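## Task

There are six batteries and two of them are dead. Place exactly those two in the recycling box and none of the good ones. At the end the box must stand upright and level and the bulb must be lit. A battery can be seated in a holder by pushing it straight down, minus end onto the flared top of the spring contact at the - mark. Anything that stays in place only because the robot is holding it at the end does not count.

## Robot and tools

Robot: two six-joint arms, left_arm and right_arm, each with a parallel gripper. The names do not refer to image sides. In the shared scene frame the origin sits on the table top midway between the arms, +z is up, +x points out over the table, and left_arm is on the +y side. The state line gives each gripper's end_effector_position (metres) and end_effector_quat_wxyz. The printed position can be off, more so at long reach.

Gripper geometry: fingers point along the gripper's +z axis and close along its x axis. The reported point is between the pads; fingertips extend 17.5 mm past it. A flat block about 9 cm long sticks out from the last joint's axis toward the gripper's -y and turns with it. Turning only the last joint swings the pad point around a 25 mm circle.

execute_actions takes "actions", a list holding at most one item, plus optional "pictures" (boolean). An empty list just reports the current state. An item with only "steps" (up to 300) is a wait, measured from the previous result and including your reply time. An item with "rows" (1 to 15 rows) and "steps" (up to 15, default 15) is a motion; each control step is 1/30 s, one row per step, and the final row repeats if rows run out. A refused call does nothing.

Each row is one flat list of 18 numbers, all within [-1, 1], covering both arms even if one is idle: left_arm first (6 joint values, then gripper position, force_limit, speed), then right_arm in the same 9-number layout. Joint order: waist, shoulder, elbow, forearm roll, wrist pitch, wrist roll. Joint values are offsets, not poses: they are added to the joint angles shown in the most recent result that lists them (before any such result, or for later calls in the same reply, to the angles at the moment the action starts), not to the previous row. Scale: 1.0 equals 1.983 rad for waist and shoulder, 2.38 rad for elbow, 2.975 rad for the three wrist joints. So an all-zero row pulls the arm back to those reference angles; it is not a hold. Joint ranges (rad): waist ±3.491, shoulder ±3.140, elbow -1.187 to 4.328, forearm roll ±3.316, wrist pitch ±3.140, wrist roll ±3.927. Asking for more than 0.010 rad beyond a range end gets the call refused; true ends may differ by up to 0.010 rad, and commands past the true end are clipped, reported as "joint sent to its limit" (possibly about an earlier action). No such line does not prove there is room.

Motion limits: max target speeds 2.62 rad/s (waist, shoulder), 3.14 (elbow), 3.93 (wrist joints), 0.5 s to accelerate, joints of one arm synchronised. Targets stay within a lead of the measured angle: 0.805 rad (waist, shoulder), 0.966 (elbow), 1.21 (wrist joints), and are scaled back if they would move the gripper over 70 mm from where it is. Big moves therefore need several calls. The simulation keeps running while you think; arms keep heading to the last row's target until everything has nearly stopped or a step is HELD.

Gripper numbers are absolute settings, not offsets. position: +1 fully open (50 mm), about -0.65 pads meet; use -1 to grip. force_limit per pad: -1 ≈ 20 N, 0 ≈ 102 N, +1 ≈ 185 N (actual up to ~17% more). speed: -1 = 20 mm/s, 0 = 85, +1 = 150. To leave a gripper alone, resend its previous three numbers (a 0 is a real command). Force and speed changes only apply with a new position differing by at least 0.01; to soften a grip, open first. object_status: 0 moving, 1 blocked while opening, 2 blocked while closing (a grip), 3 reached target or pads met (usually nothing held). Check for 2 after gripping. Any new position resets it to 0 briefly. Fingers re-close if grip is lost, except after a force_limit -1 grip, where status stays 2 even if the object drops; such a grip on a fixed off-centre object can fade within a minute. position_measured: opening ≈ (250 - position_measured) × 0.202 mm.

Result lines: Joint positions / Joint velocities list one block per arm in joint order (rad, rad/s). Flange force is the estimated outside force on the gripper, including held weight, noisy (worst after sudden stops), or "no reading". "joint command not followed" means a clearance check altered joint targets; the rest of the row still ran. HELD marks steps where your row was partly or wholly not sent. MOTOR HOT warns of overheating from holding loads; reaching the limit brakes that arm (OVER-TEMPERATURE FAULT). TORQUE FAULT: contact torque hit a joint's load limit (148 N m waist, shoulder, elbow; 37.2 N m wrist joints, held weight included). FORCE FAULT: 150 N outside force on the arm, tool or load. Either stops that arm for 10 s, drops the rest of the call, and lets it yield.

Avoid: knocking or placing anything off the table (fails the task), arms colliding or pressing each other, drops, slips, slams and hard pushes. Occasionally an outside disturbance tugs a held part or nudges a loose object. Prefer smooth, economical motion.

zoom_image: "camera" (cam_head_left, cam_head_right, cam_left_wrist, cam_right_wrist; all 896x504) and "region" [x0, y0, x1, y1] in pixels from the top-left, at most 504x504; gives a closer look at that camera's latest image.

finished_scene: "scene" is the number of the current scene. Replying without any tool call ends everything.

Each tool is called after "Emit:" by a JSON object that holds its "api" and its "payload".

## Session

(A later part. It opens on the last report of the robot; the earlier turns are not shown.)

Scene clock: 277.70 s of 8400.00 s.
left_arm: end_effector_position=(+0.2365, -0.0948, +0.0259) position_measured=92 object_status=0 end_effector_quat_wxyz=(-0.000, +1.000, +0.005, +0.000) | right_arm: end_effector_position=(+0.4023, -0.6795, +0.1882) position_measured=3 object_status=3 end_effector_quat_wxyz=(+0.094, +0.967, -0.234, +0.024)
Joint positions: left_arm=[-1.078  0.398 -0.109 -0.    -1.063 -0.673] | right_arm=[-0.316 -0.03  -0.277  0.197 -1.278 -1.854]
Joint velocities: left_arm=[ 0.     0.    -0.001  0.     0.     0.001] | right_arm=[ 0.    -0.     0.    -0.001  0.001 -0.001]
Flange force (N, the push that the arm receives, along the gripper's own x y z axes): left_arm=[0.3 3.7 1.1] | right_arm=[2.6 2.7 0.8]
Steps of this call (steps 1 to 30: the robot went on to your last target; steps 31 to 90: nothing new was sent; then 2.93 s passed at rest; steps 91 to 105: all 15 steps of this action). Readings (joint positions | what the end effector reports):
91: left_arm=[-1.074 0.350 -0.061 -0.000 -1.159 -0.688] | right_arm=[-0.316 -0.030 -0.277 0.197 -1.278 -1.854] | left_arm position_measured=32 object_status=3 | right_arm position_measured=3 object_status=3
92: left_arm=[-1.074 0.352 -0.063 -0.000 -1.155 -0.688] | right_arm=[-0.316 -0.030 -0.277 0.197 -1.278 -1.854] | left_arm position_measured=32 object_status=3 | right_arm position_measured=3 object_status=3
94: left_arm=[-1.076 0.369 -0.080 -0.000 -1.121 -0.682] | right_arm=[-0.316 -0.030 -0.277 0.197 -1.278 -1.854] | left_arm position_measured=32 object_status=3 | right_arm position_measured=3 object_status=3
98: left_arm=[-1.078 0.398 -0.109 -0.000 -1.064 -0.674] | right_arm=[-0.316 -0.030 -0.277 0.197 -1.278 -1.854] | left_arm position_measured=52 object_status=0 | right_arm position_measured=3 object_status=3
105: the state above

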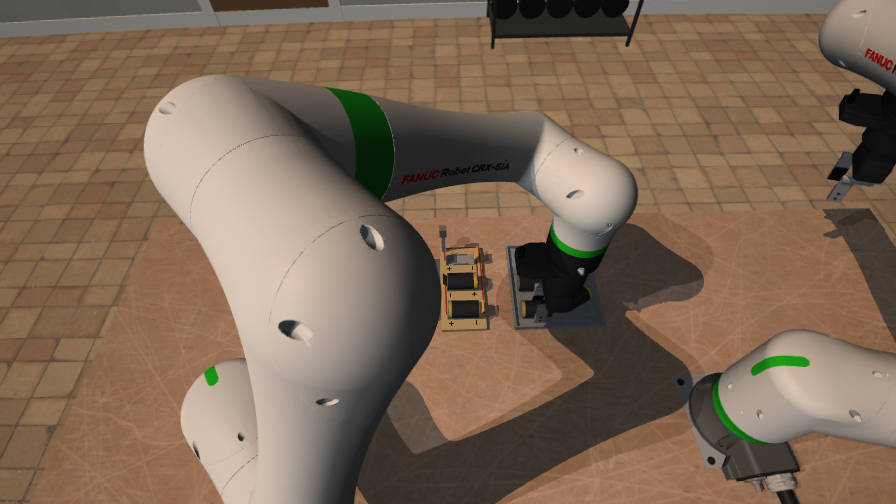

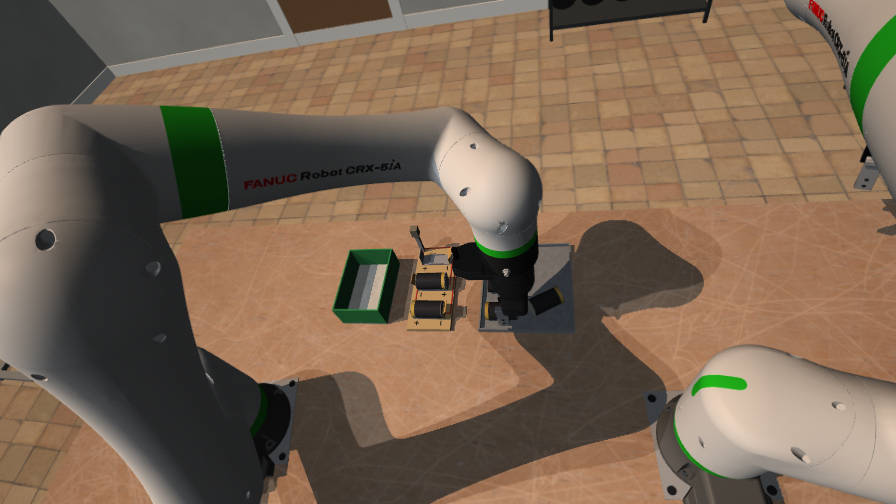

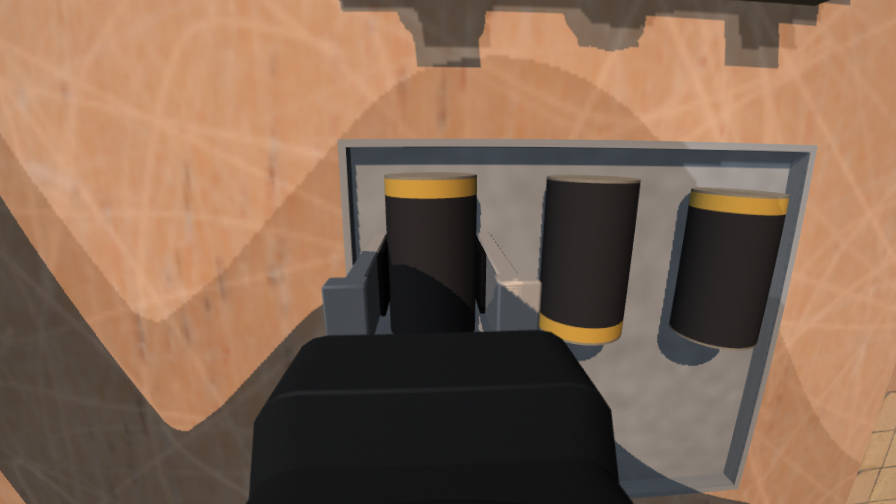

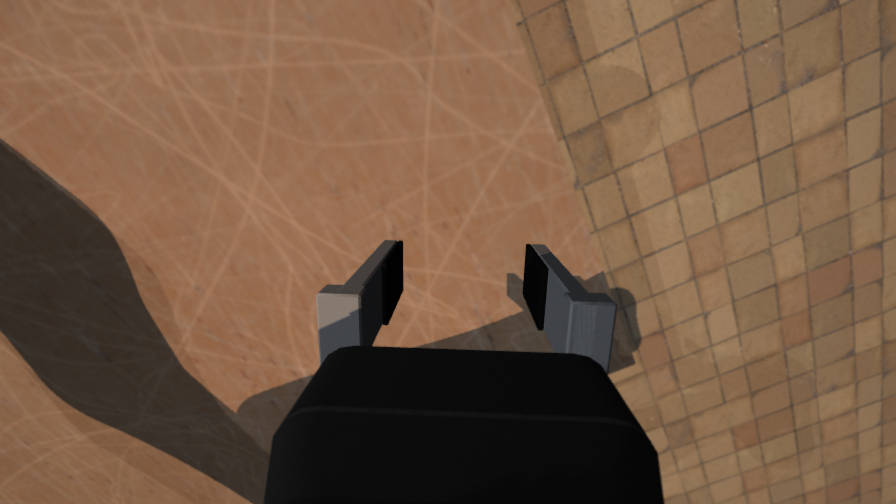

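Emit:
{"api": "execute_actions", "payload": {"actions": []}}

Scene clock: 291.80 s of 8400.00 s.
left_arm: end_effector_position=(+0.2365, -0.0948, +0.0258) position_measured=92 object_status=2 end_effector_quat_wxyz=(-0.000, +1.000, +0.005, +0.000) | right_arm: end_effector_position=(+0.4023, -0.6795, +0.1882) position_measured=3 object_status=3 end_effector_quat_wxyz=(+0.094, +0.967, -0.234, +0.024)
Joint positions: left_arm=[-1.078  0.398 -0.109 -0.    -1.063 -0.673] | right_arm=[-0.316 -0.03  -0.277  0.197 -1.278 -1.854]
Joint velocities: left_arm=[ 0.     0.     0.001 -0.    -0.     0.001] | right_arm=[ 0.     0.     0.     0.    -0.     0.001]
Flange force (N, the push that the arm receives, along the gripper's own x y z axes): left_arm=[0.4 1.4 -1.7] | right_arm=[3.8 3.5 1.1]
Steps of this call (steps 1 to 15: the robot went on to your last target; steps 16 to 90: nothing new was sent; then 11.10 s passed at rest). Readings (joint positions | what the end effector reports):
1: left_arm=[-1.078 0.398 -0.109 -0.000 -1.063 -0.673] | right_arm=[-0.316 -0.030 -0.277 0.197 -1.278 -1.854] | left_arm position_measured=92 object_status=0 | right_arm position_measured=3 object_status=3
2: left_arm=[-1.078 0.398 -0.109 -0.000 -1.063 -0.673] | right_arm=[-0.316 -0.030 -0.277 0.197 -1.278 -1.854] | left_arm position_measured=92 object_status=2 | right_arm position_measured=3 object_status=3
4: left_arm=[-1.078 0.398 -0.109 -0.000 -1.063 -0.673] | right_arm=[-0.316 -0.030 -0.277 0.197 -1.278 -1.854] | left_arm position_measured=92 object_status=2 | right_arm position_measured=3 object_status=3
8: left_arm=[-1.078 0.398 -0.109 -0.000 -1.063 -0.673] | right_arm=[-0.316 -0.030 -0.277 0.197 -1.278 -1.854] | left_arm position_measured=92 object_status=2 | right_arm position_measured=3 object_status=3
90: the state above
All arms were judged still, so your last target was given up. Only a new action makes them travel on or press farther. Fingers that are still opening or closing keep moving.

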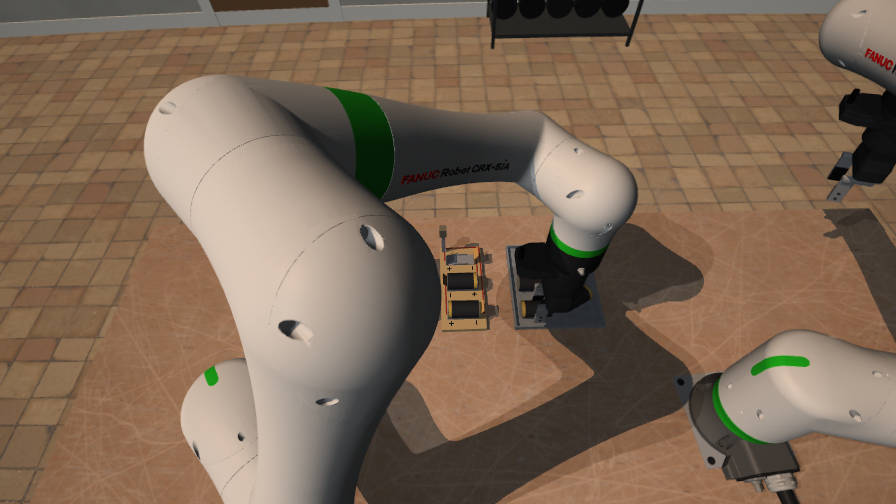

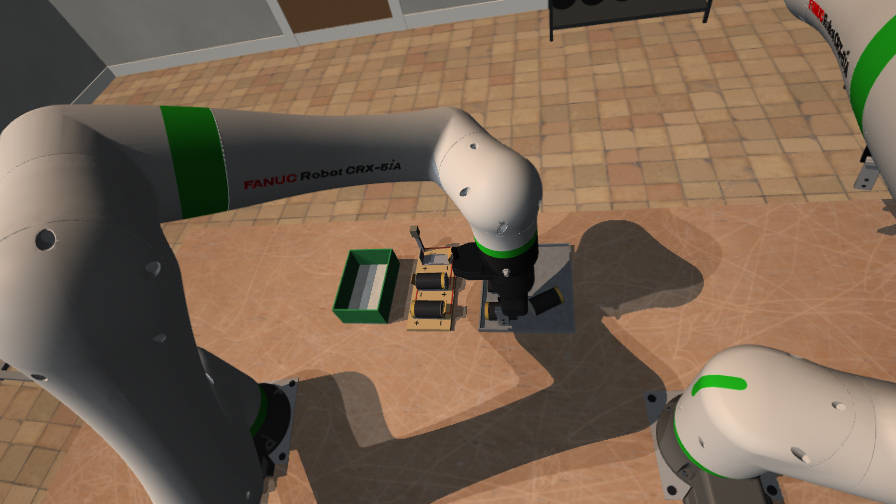

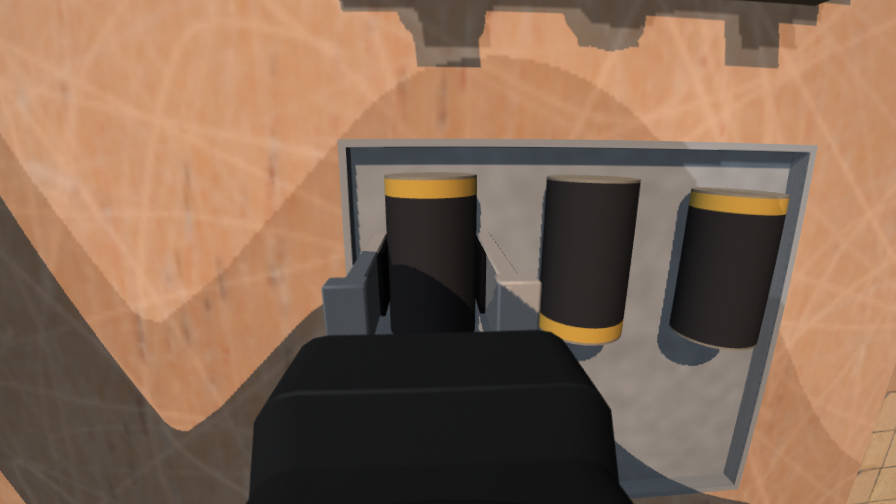

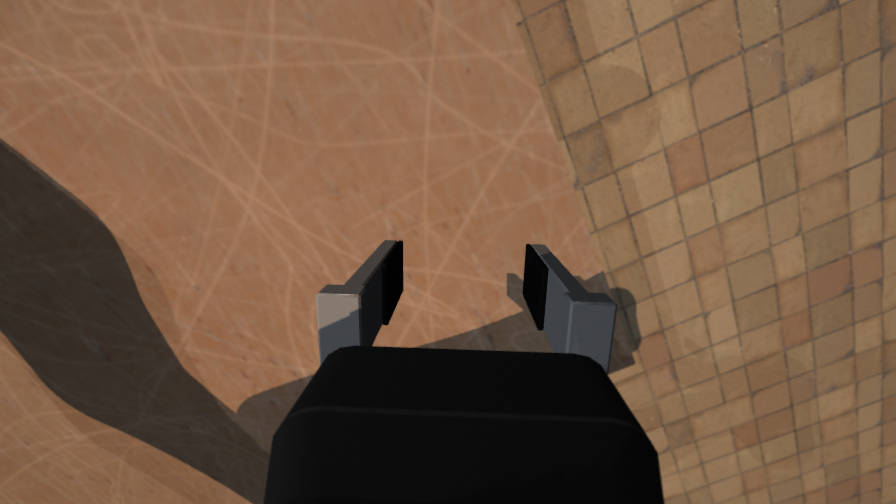

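Emit:
{"api": "execute_actions", "payload": {"actions": [{"rows":[[0,-0.0316,0.0275,0,-0.0433,0,-1,-0.3,0,0,0,0,0,0,0,1,0,0],[0,-0.0316,0.0275,0,-0.0433,0,-1,-0.3,0,0,0,0,0,0,0,1,0,0],[0,-0.0316,0.0275,0,-0.0433,0,-1,-0.3,0,0,0,0,0,0,0,1,0,0],[0,-0.0316,0.0275,0,-0.0433,0,-1,-0.3,0,0,0,0,0,0,0,1,0,0],[0,-0.0316,0.0275,0,-0.0433,0,-1,-0.3,0,0,0,0,0,0,0,1,0,0],[0,-0.0316,0.0275,0,-0.0433,0,-1,-0.3,0,0,0,0,0,0,0,1,0,0],[0,-0.0316,0.0275,0,-0.0433,0,-1,-0.3,0,0,0,0,0,0,0,1,0,0],[0,-0.0316,0.0275,0,-0.0433,0,-1,-0.3,0,0,0,0,0,0,0,1,0,0],[0.1933,-0.0820,-0.0268,0,-0.0334,-0.1227,-1,-0.3,0,0,0,0,0,0,0,1,0,0]],"steps":15}], "pictures": false}}

Emit:
{"api": "execute_actions", "payload": {"actions": [{"steps":20}]}}

Scene clock: 299.87 s of 8400.00 s.
left_arm: end_effector_position=(+0.2759, -0.0604, +0.0842) position_measured=92 object_status=2 end_effector_quat_wxyz=(-0.000, +1.000, +0.007, +0.000) | right_arm: end_effector_position=(+0.4023, -0.6795, +0.1882) position_measured=3 object_status=3 end_effector_quat_wxyz=(+0.094, +0.967, -0.234, +0.024)
Joint positions: left_arm=[-0.979  0.31  -0.079 -0.    -1.182 -0.768] | right_arm=[-0.316 -0.03  -0.277  0.197 -1.278 -1.854]
Joint velocities: left_arm=[ 0.839 -0.22  -0.269 -0.     0.057 -0.784] | right_arm=[-0.     0.     0.002  0.    -0.001 -0.001]
Flange force (N, the push that the arm receives, along the gripper's own x y z axes): left_arm=[5.5 5.9 0.2] | right_arm=[6.9 3.5 0.5]
Steps of this call (steps 1 to 90: nothing new was sent; then 4.57 s passed at rest; steps 91 to 105: all 15 steps of this action). Readings (joint positions | what the end effector reports):
91: left_arm=[-1.078 0.398 -0.109 -0.000 -1.063 -0.673] | right_arm=[-0.316 -0.030 -0.277 0.197 -1.278 -1.854] | left_arm position_measured=92 object_status=2 | right_arm position_measured=3 object_status=3
92: left_arm=[-1.078 0.397 -0.107 -0.000 -1.067 -0.673] | right_arm=[-0.316 -0.030 -0.277 0.197 -1.278 -1.854] | left_arm position_measured=92 object_status=2 | right_arm position_measured=3 object_status=3
94: left_arm=[-1.078 0.380 -0.090 -0.000 -1.101 -0.673] | right_arm=[-0.316 -0.030 -0.277 0.197 -1.278 -1.854] | left_arm position_measured=92 object_status=2 | right_arm position_measured=3 object_status=3
98: left_arm=[-1.078 0.337 -0.046 -0.000 -1.188 -0.673] | right_arm=[-0.316 -0.030 -0.277 0.197 -1.278 -1.854] | left_arm position_measured=92 object_status=2 | right_arm position_measured=3 object_status=3
105: the state above

Scene clock: 300.53 s of 8400.00 s.
left_arm: end_effector_position=(+0.3655, +0.0515, +0.0847) position_measured=92 object_status=2 end_effector_quat_wxyz=(-0.000, +1.000, +0.014, -0.000) | right_arm: end_effector_position=(+0.4023, -0.6795, +0.1882) position_measured=3 object_status=3 end_effector_quat_wxyz=(+0.094, +0.967, -0.234, +0.024)
Joint positions: left_arm=[-0.695  0.236 -0.173 -0.    -1.162 -1.039] | right_arm=[-0.316 -0.03  -0.277  0.197 -1.278 -1.854]
Joint velocities: left_arm=[ 0.    -0.    -0.002 -0.     0.     0.001] | right_arm=[ 0.001 -0.001 -0.001  0.001  0.001 -0.001]
Flange force (N, the push that the arm receives, along the gripper's own x y z axes): left_arm=[1.6 2.0 -0.2] | right_arm=[2.3 3.4 0.0]
Steps of this call (steps 1 to 20: the robot went on to your last target). Readings (joint positions | what the end effector reports):
1: left_arm=[-0.951 0.303 -0.088 -0.000 -1.180 -0.794] | right_arm=[-0.316 -0.030 -0.277 0.197 -1.278 -1.854] | left_arm position_measured=92 object_status=2 | right_arm position_measured=3 object_status=3
2: left_arm=[-0.924 0.296 -0.097 -0.000 -1.178 -0.820] | right_arm=[-0.316 -0.030 -0.277 0.197 -1.278 -1.854] | left_arm position_measured=92 object_status=2 | right_arm position_measured=3 object_status=3
4: left_arm=[-0.869 0.281 -0.115 -0.000 -1.174 -0.872] | right_arm=[-0.316 -0.030 -0.277 0.197 -1.278 -1.854] | left_arm position_measured=92 object_status=2 | right_arm position_measured=3 object_status=3
8: left_arm=[-0.759 0.253 -0.152 -0.000 -1.167 -0.977] | right_arm=[-0.316 -0.030 -0.277 0.197 -1.278 -1.854] | left_arm position_measured=92 object_status=2 | right_arm position_measured=3 object_status=3
20: the state above

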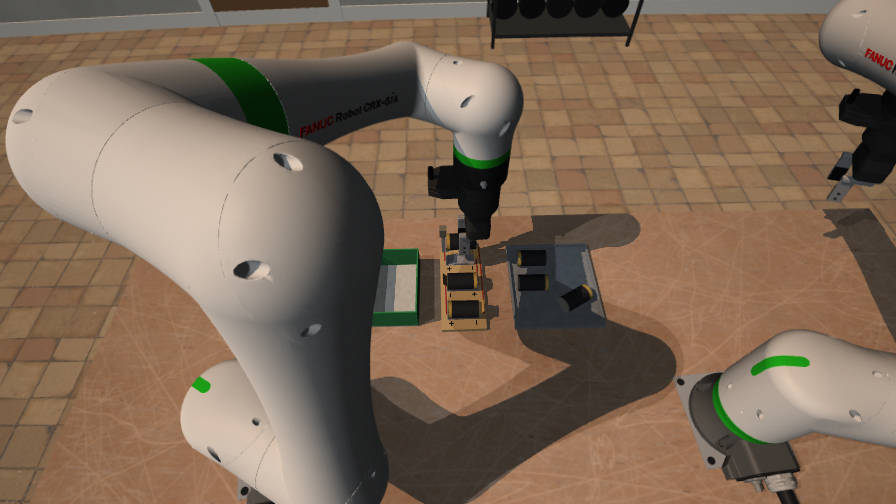

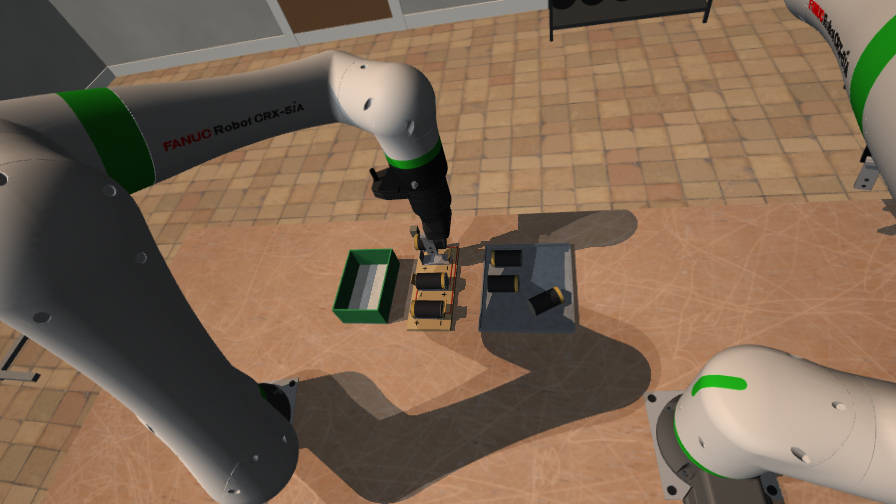

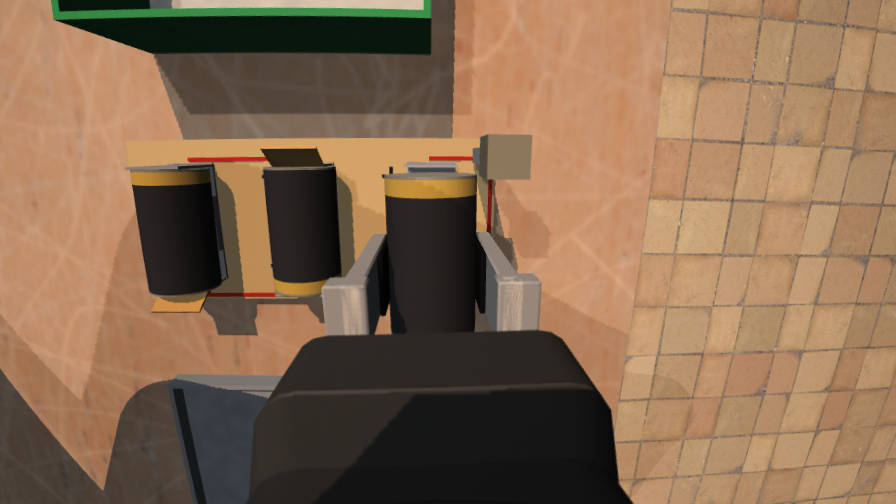

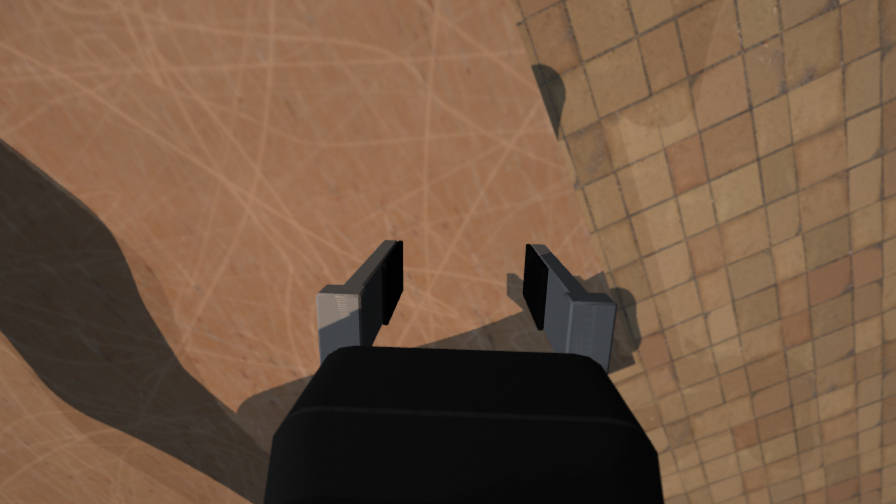

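Emit:
{"api": "execute_actions", "payload": {"actions": [{"rows":[[0,0.0086,-0.0075,0,0.0118,0,-1,-0.3,0,0,0,0,0,0,0,1,0,0],[0,0.0115,-0.0100,0,0.0157,0,-1,-0.3,0,0,0,0,0,0,0,1,0,0],[0,0.0130,-0.0113,0,0.0176,0,-1,-0.3,0,0,0,0,0,0,0,1,0,0],[0,0.0144,-0.0125,0,0.0196,0,-1,-0.3,0,0,0,0,0,0,0,1,0,0],[0,0.0158,-0.0138,0,0.0216,0,-1,-0.3,0,0,0,0,0,0,0,1,0,0],[0,0.0173,-0.0150,0,0.0235,0,-1,-0.3,0,0,0,0,0,0,0,1,0,0],[0,0.0187,-0.0163,0,0.0255,0,-1,-0.3,0,0,0,0,0,0,0,1,0,0],[0,0.0202,-0.0175,0,0.0274,0,-1,-0.3,0,0,0,0,0,0,0,1,0,0],[0,0.0216,-0.0188,0,0.0294,0,-1,-0.3,0,0,0,0,0,0,0,1,0,0],[0,0.0230,-0.0200,0,0.0314,0,-1,-0.3,0,0,0,0,0,0,0,1,0,0],[0,0.0245,-0.0213,0,0.0333,0,-1,-0.3,0,0,0,0,0,0,0,1,0,0],[0,0.0259,-0.0225,0,0.0353,0,-1,-0.3,0,0,0,0,0,0,0,1,0,0],[0,0.0274,-0.0238,0,0.0372,0,-1,-0.3,0,0,0,0,0,0,0,1,0,0],[0,0.0288,-0.0250,0,0.0392,0,-1,-0.3,0,0,0,0,0,0,0,1,0,0]],"steps":15}], "pictures": false}}

Emit:
{"api": "execute_actions", "payload": {"actions": [{"steps":5}]}}

Scene clock: 309.17 s of 8400.00 s.
left_arm: end_effector_position=(+0.3656, +0.0514, +0.0363) position_measured=92 object_status=2 end_effector_quat_wxyz=(-0.000, +1.000, +0.014, -0.000) | right_arm: end_effector_position=(+0.4023, -0.6795, +0.1882) position_measured=3 object_status=3 end_effector_quat_wxyz=(+0.094, +0.967, -0.234, +0.024)
Joint positions: left_arm=[-0.695  0.29  -0.23  -0.    -1.051 -1.039] | right_arm=[-0.316 -0.03  -0.277  0.197 -1.278 -1.854]
Joint velocities: left_arm=[ 0.     0.08  -0.081  0.001  0.161 -0.   ] | right_arm=[-0.     0.    -0.001 -0.     0.001 -0.   ]
Flange force (N, the push that the arm receives, along the gripper's own x y z axes): left_arm=[5.0 6.7 -2.6] | right_arm=[4.3 2.2 0.0]
Steps of this call (steps 1 to 15: the robot went on to your last target; steps 16 to 90: nothing new was sent; then 5.13 s passed at rest; steps 91 to 105: all 15 steps of this action). Readings (joint positions | what the end effector reports):
91: left_arm=[-0.695 0.236 -0.173 -0.000 -1.162 -1.039] | right_arm=[-0.316 -0.030 -0.277 0.197 -1.278 -1.854] | left_arm position_measured=92 object_status=2 | right_arm position_measured=3 object_status=3
92: left_arm=[-0.695 0.237 -0.175 -0.000 -1.158 -1.039] | right_arm=[-0.316 -0.030 -0.277 0.197 -1.278 -1.854] | left_arm position_measured=92 object_status=2 | right_arm position_measured=3 object_status=3
94: left_arm=[-0.695 0.252 -0.190 -0.000 -1.129 -1.039] | right_arm=[-0.316 -0.030 -0.277 0.197 -1.278 -1.854] | left_arm position_measured=92 object_status=2 | right_arm position_measured=3 object_status=3
98: left_arm=[-0.695 0.270 -0.209 -0.000 -1.092 -1.039] | right_arm=[-0.316 -0.030 -0.277 0.197 -1.278 -1.854] | left_arm position_measured=92 object_status=2 | right_arm position_measured=3 object_status=3
105: the state above

Scene clock: 309.33 s of 8400.00 s.
left_arm: end_effector_position=(+0.3655, +0.0515, +0.0339) position_measured=92 object_status=2 end_effector_quat_wxyz=(-0.000, +1.000, +0.014, +0.000) | right_arm: end_effector_position=(+0.4023, -0.6795, +0.1882) position_measured=3 object_status=3 end_effector_quat_wxyz=(+0.094, +0.967, -0.234, +0.024)
Joint positions: left_arm=[-0.695  0.293 -0.233 -0.    -1.046 -1.039] | right_arm=[-0.316 -0.03  -0.277  0.197 -1.278 -1.854]
Joint velocities: left_arm=[ 0.     0.002 -0.001 -0.001  0.002  0.   ] | right_arm=[-0.     0.     0.     0.001 -0.001  0.   ]
Flange force (N, the push that the arm receives, along the gripper's own x y z axes): left_arm=[-2.5 -0.6 -19.6] | right_arm=[2.6 3.2 1.3]
Steps of this call (steps 1 to 5: the robot went on to your last target). Readings (joint positions | what the end effector reports):
1: left_arm=[-0.695 0.292 -0.232 -0.000 -1.047 -1.039] | right_arm=[-0.316 -0.030 -0.277 0.197 -1.278 -1.854] | left_arm position_measured=92 object_status=2 | right_arm position_measured=3 object_status=3
2: left_arm=[-0.695 0.293 -0.232 -0.000 -1.046 -1.039] | right_arm=[-0.316 -0.030 -0.277 0.197 -1.278 -1.854] | left_arm position_measured=92 object_status=2 | right_arm position_measured=3 object_status=3
4: left_arm=[-0.695 0.293 -0.232 -0.000 -1.046 -1.039] | right_arm=[-0.316 -0.030 -0.277 0.197 -1.278 -1.854] | left_arm position_measured=92 object_status=2 | right_arm position_measured=3 object_status=3
5: the state above

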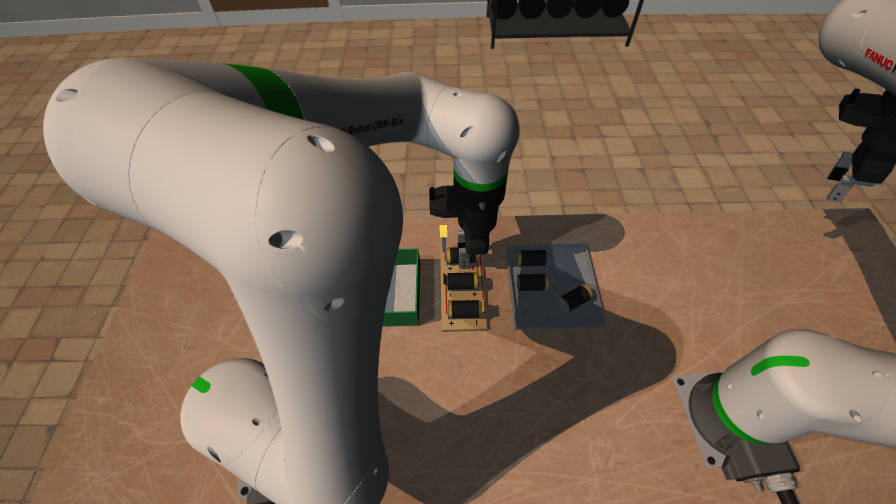

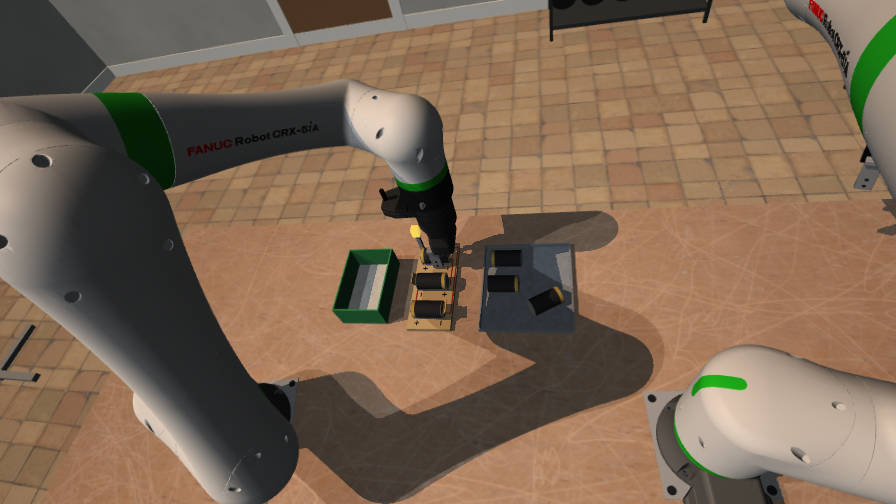

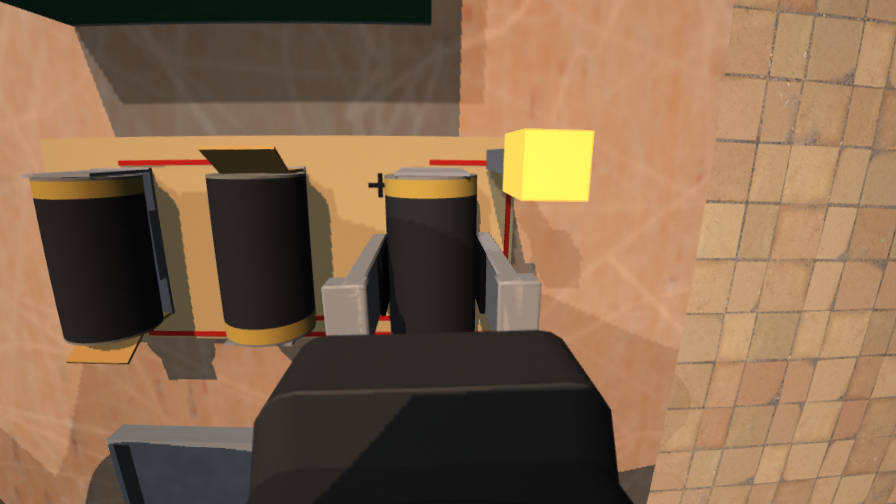

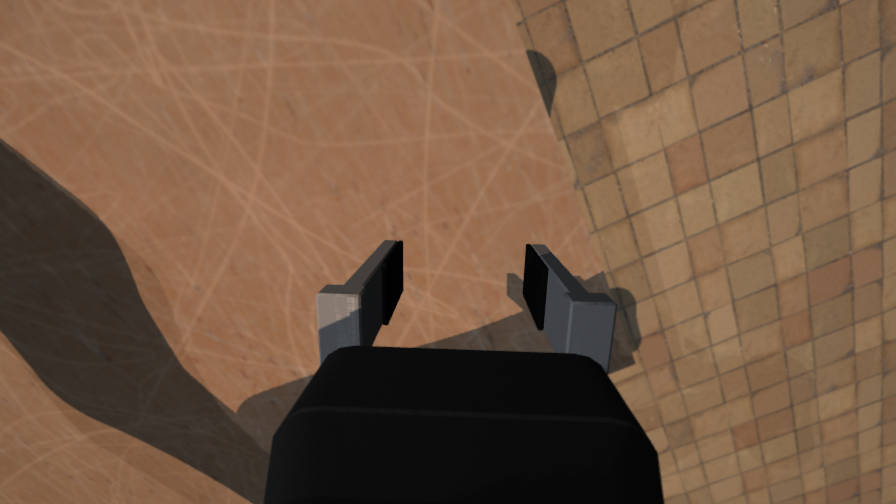

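Emit:
{"api": "execute_actions", "payload": {"actions": [{"rows":[[0,-0.01,0.0087,0,-0.0136,0,-1,-0.3,0,0,0,0,0,0,0,1,0,0],[0,-0.015,0.013,0,-0.0204,0,-1,-0.3,0,0,0,0,0,0,0,1,0,0],[0,-0.0288,0.0250,0,-0.0392,0,-1,-0.3,0,0,0,0,0,0,0,1,0,0],[0,-0.0288,0.0250,0,-0.0392,0,-1,-0.3,0,0,0,0,0,0,0,1,0,0],[0,-0.0288,0.0250,0,-0.0392,0,-1,-0.3,0,0,0,0,0,0,0,1,0,0],[0,-0.0288,0.0250,0,-0.0392,0,-1,-0.3,0,0,0,0,0,0,0,1,0,0],[0,-0.0288,0.0250,0,-0.0392,0,-1,-0.3,0,0,0,0,0,0,0,1,0,0],[0,-0.0288,0.0250,0,-0.0392,0,-1,-0.3,0,0,0,0,0,0,0,1,0,0],[-0.1931,0.0213,0.0793,0,-0.0490,0.1230,-1,-0.3,0,0,0,0,0,0,0,1,0,0]],"steps":15}], "pictures": false}}

Emit:
{"api": "execute_actions", "payload": {"actions": [{"steps":17}], "pictures": false}}

Emit:
{"api": "execute_actions", "payload": {"actions": [{"rows":[[0,0.01,-0.0087,0,0.0137,0,-1,-0.3,0,0,0,0,0,0,0,1,0,0],[0,0.016,-0.0139,0,0.0219,0,-1,-0.3,0,0,0,0,0,0,0,1,0,0],[0,0.02,-0.0174,0,0.0274,0,-1,-0.3,0,0,0,0,0,0,0,1,0,0],[0,0.023,-0.02,0,0.0315,0,-1,-0.3,0,0,0,0,0,0,0,1,0,0],[0,0.025,-0.0218,0,0.0343,0,-1,-0.3,0,0,0,0,0,0,0,1,0,0],[0,0.027,-0.0235,0,0.037,0,-1,-0.3,0,0,0,0,0,0,0,1,0,0],[0,0.0285,-0.0248,0,0.039,0,-1,-0.3,0,0,0,0,0,0,0,1,0,0],[0,0.0298,-0.0259,0,0.0408,0,-1,-0.3,0,0,0,0,0,0,0,1,0,0],[0,0.0308,-0.0268,0,0.0422,0,-1,-0.3,0,0,0,0,0,0,0,1,0,0],[0,0.0313,-0.0272,0,0.0429,0,-1,-0.3,0,0,0,0,0,0,0,1,0,0]],"steps":15}]}}

Scene clock: 325.10 s of 8400.00 s.
left_arm: end_effector_position=(+0.3383, +0.0102, +0.0843) position_measured=92 object_status=2 end_effector_quat_wxyz=(-0.001, +1.000, +0.012, -0.001) | right_arm: end_effector_position=(+0.4023, -0.6795, +0.1882) position_measured=3 object_status=3 end_effector_quat_wxyz=(+0.094, +0.967, -0.234, +0.024)
Joint positions: left_arm=[-0.795  0.263 -0.139 -0.    -1.17  -0.943] | right_arm=[-0.316 -0.03  -0.277  0.197 -1.278 -1.854]
Joint velocities: left_arm=[-0.863  0.212  0.29   0.001 -0.067  0.81 ] | right_arm=[-0.     0.001  0.001  0.002 -0.002 -0.   ]
Flange force (N, the push that the arm receives, along the gripper's own x y z axes): left_arm=[8.8 0.9 3.5] | right_arm=[4.0 2.1 0.1]
Steps of this call (steps 1 to 15: the robot went on to your last target; steps 16 to 90: nothing new was sent; then 12.27 s passed at rest; steps 91 to 105: all 15 steps of this action). Readings (joint positions | what the end effector reports):
91: left_arm=[-0.695 0.293 -0.233 -0.000 -1.046 -1.039] | right_arm=[-0.316 -0.030 -0.277 0.197 -1.278 -1.854] | left_arm position_measured=92 object_status=2 | right_arm position_measured=3 object_status=3
92: left_arm=[-0.695 0.291 -0.231 -0.000 -1.049 -1.039] | right_arm=[-0.316 -0.030 -0.277 0.197 -1.278 -1.854] | left_arm position_measured=92 object_status=2 | right_arm position_measured=3 object_status=3
94: left_arm=[-0.695 0.275 -0.214 -0.000 -1.083 -1.039] | right_arm=[-0.316 -0.030 -0.277 0.197 -1.278 -1.854] | left_arm position_measured=92 object_status=2 | right_arm position_measured=3 object_status=3
98: left_arm=[-0.695 0.237 -0.174 -0.000 -1.160 -1.039] | right_arm=[-0.316 -0.030 -0.277 0.197 -1.278 -1.854] | left_arm position_measured=92 object_status=2 | right_arm position_measured=3 object_status=3
105: the state above

Scene clock: 325.67 s of 8400.00 s.
left_arm: end_effector_position=(+0.2365, -0.0944, +0.0852) position_measured=92 object_status=2 end_effector_quat_wxyz=(+0.000, +1.000, +0.006, +0.000) | right_arm: end_effector_position=(+0.4023, -0.6795, +0.1882) position_measured=3 object_status=3 end_effector_quat_wxyz=(+0.094, +0.967, -0.234, +0.024)
Joint positions: left_arm=[-1.078  0.335 -0.044 -0.    -1.192 -0.673] | right_arm=[-0.316 -0.03  -0.277  0.197 -1.278 -1.854]
Joint velocities: left_arm=[-0.002  0.     0.001  0.001 -0.    -0.   ] | right_arm=[ 0.     0.     0.002 -0.001 -0.001  0.   ]
Flange force (N, the push that the arm receives, along the gripper's own x y z axes): left_arm=[2.5 3.5 -0.3] | right_arm=[5.4 3.1 -0.4]
Steps of this call (steps 1 to 17: the robot went on to your last target). Readings (joint positions | what the end effector reports):
1: left_arm=[-0.823 0.270 -0.130 -0.000 -1.172 -0.916] | right_arm=[-0.316 -0.030 -0.277 0.197 -1.278 -1.854] | left_arm position_measured=92 object_status=2 | right_arm position_measured=3 object_status=3
2: left_arm=[-0.851 0.277 -0.121 -0.000 -1.174 -0.890] | right_arm=[-0.316 -0.030 -0.277 0.197 -1.278 -1.854] | left_arm position_measured=92 object_status=2 | right_arm position_measured=3 object_status=3
4: left_arm=[-0.905 0.291 -0.102 -0.000 -1.178 -0.837] | right_arm=[-0.316 -0.030 -0.277 0.197 -1.278 -1.854] | left_arm position_measured=92 object_status=2 | right_arm position_measured=3 object_status=3
8: left_arm=[-1.013 0.318 -0.066 -0.000 -1.187 -0.735] | right_arm=[-0.316 -0.030 -0.277 0.197 -1.278 -1.854] | left_arm position_measured=92 object_status=2 | right_arm position_measured=3 object_status=3
17: the state above

Scene clock: 326.17 s of 8400.00 s.
left_arm: end_effector_position=(+0.2369, -0.0950, +0.0269) position_measured=92 object_status=2 end_effector_quat_wxyz=(+0.000, +1.000, +0.006, +0.001) | right_arm: end_effector_position=(+0.4023, -0.6795, +0.1882) position_measured=3 object_status=3 end_effector_quat_wxyz=(+0.094, +0.967, -0.234, +0.024)
Joint positions: left_arm=[-1.078  0.397 -0.108 -0.    -1.064 -0.673] | right_arm=[-0.316 -0.03  -0.277  0.197 -1.278 -1.854]
Joint velocities: left_arm=[-0.     0.002 -0.001 -0.     0.001 -0.002] | right_arm=[-0.    -0.001  0.001 -0.     0.     0.   ]
Flange force (N, the push that the arm receives, along the gripper's own x y z axes): left_arm=[1.9 3.4 0.0] | right_arm=[4.4 0.6 -0.4]
Steps of this call (steps 1 to 15: all 15 steps of this action). Readings (joint positions | what the end effector reports):
1: left_arm=[-1.078 0.335 -0.044 -0.000 -1.192 -0.673] | right_arm=[-0.316 -0.030 -0.277 0.197 -1.278 -1.854] | left_arm position_measured=92 object_status=2 | right_arm position_measured=3 object_status=3
2: left_arm=[-1.078 0.337 -0.045 -0.000 -1.188 -0.673] | right_arm=[-0.316 -0.030 -0.277 0.197 -1.278 -1.854] | left_arm position_measured=92 object_status=2 | right_arm position_measured=3 object_status=3
4: left_arm=[-1.078 0.353 -0.062 -0.000 -1.155 -0.673] | right_arm=[-0.316 -0.030 -0.277 0.197 -1.278 -1.854] | left_arm position_measured=92 object_status=2 | right_arm position_measured=3 object_status=3
8: left_arm=[-1.078 0.386 -0.097 -0.000 -1.086 -0.673] | right_arm=[-0.316 -0.030 -0.277 0.197 -1.278 -1.854] | left_arm position_measured=92 object_status=2 | right_arm position_measured=3 object_status=3
15: the state above

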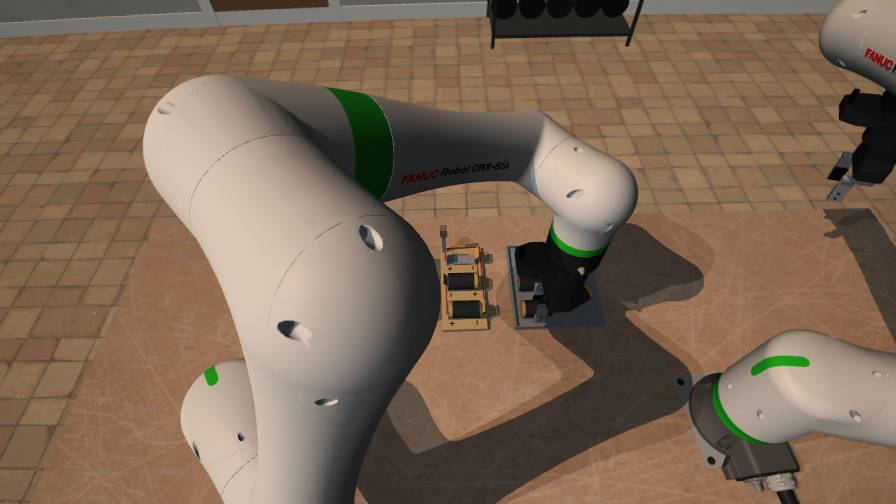

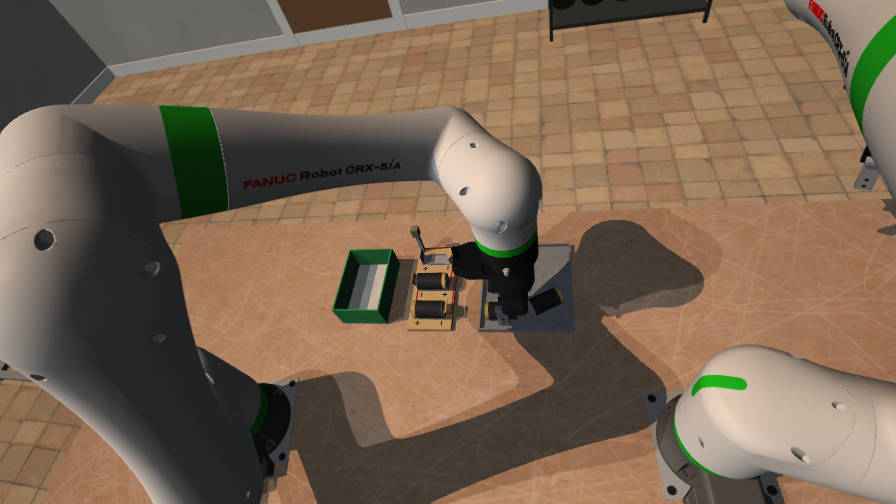

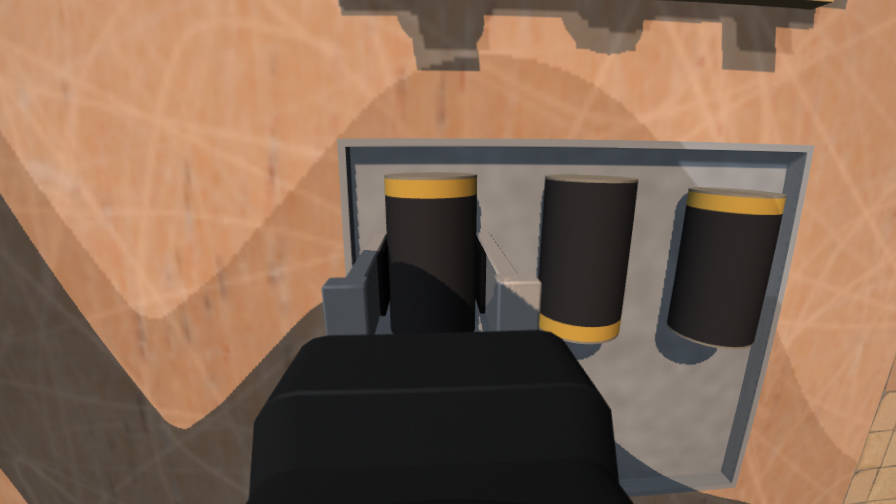

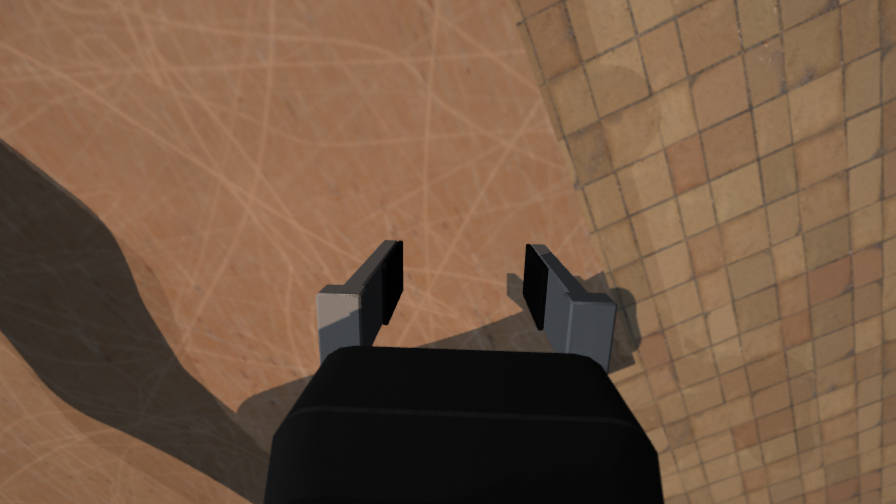

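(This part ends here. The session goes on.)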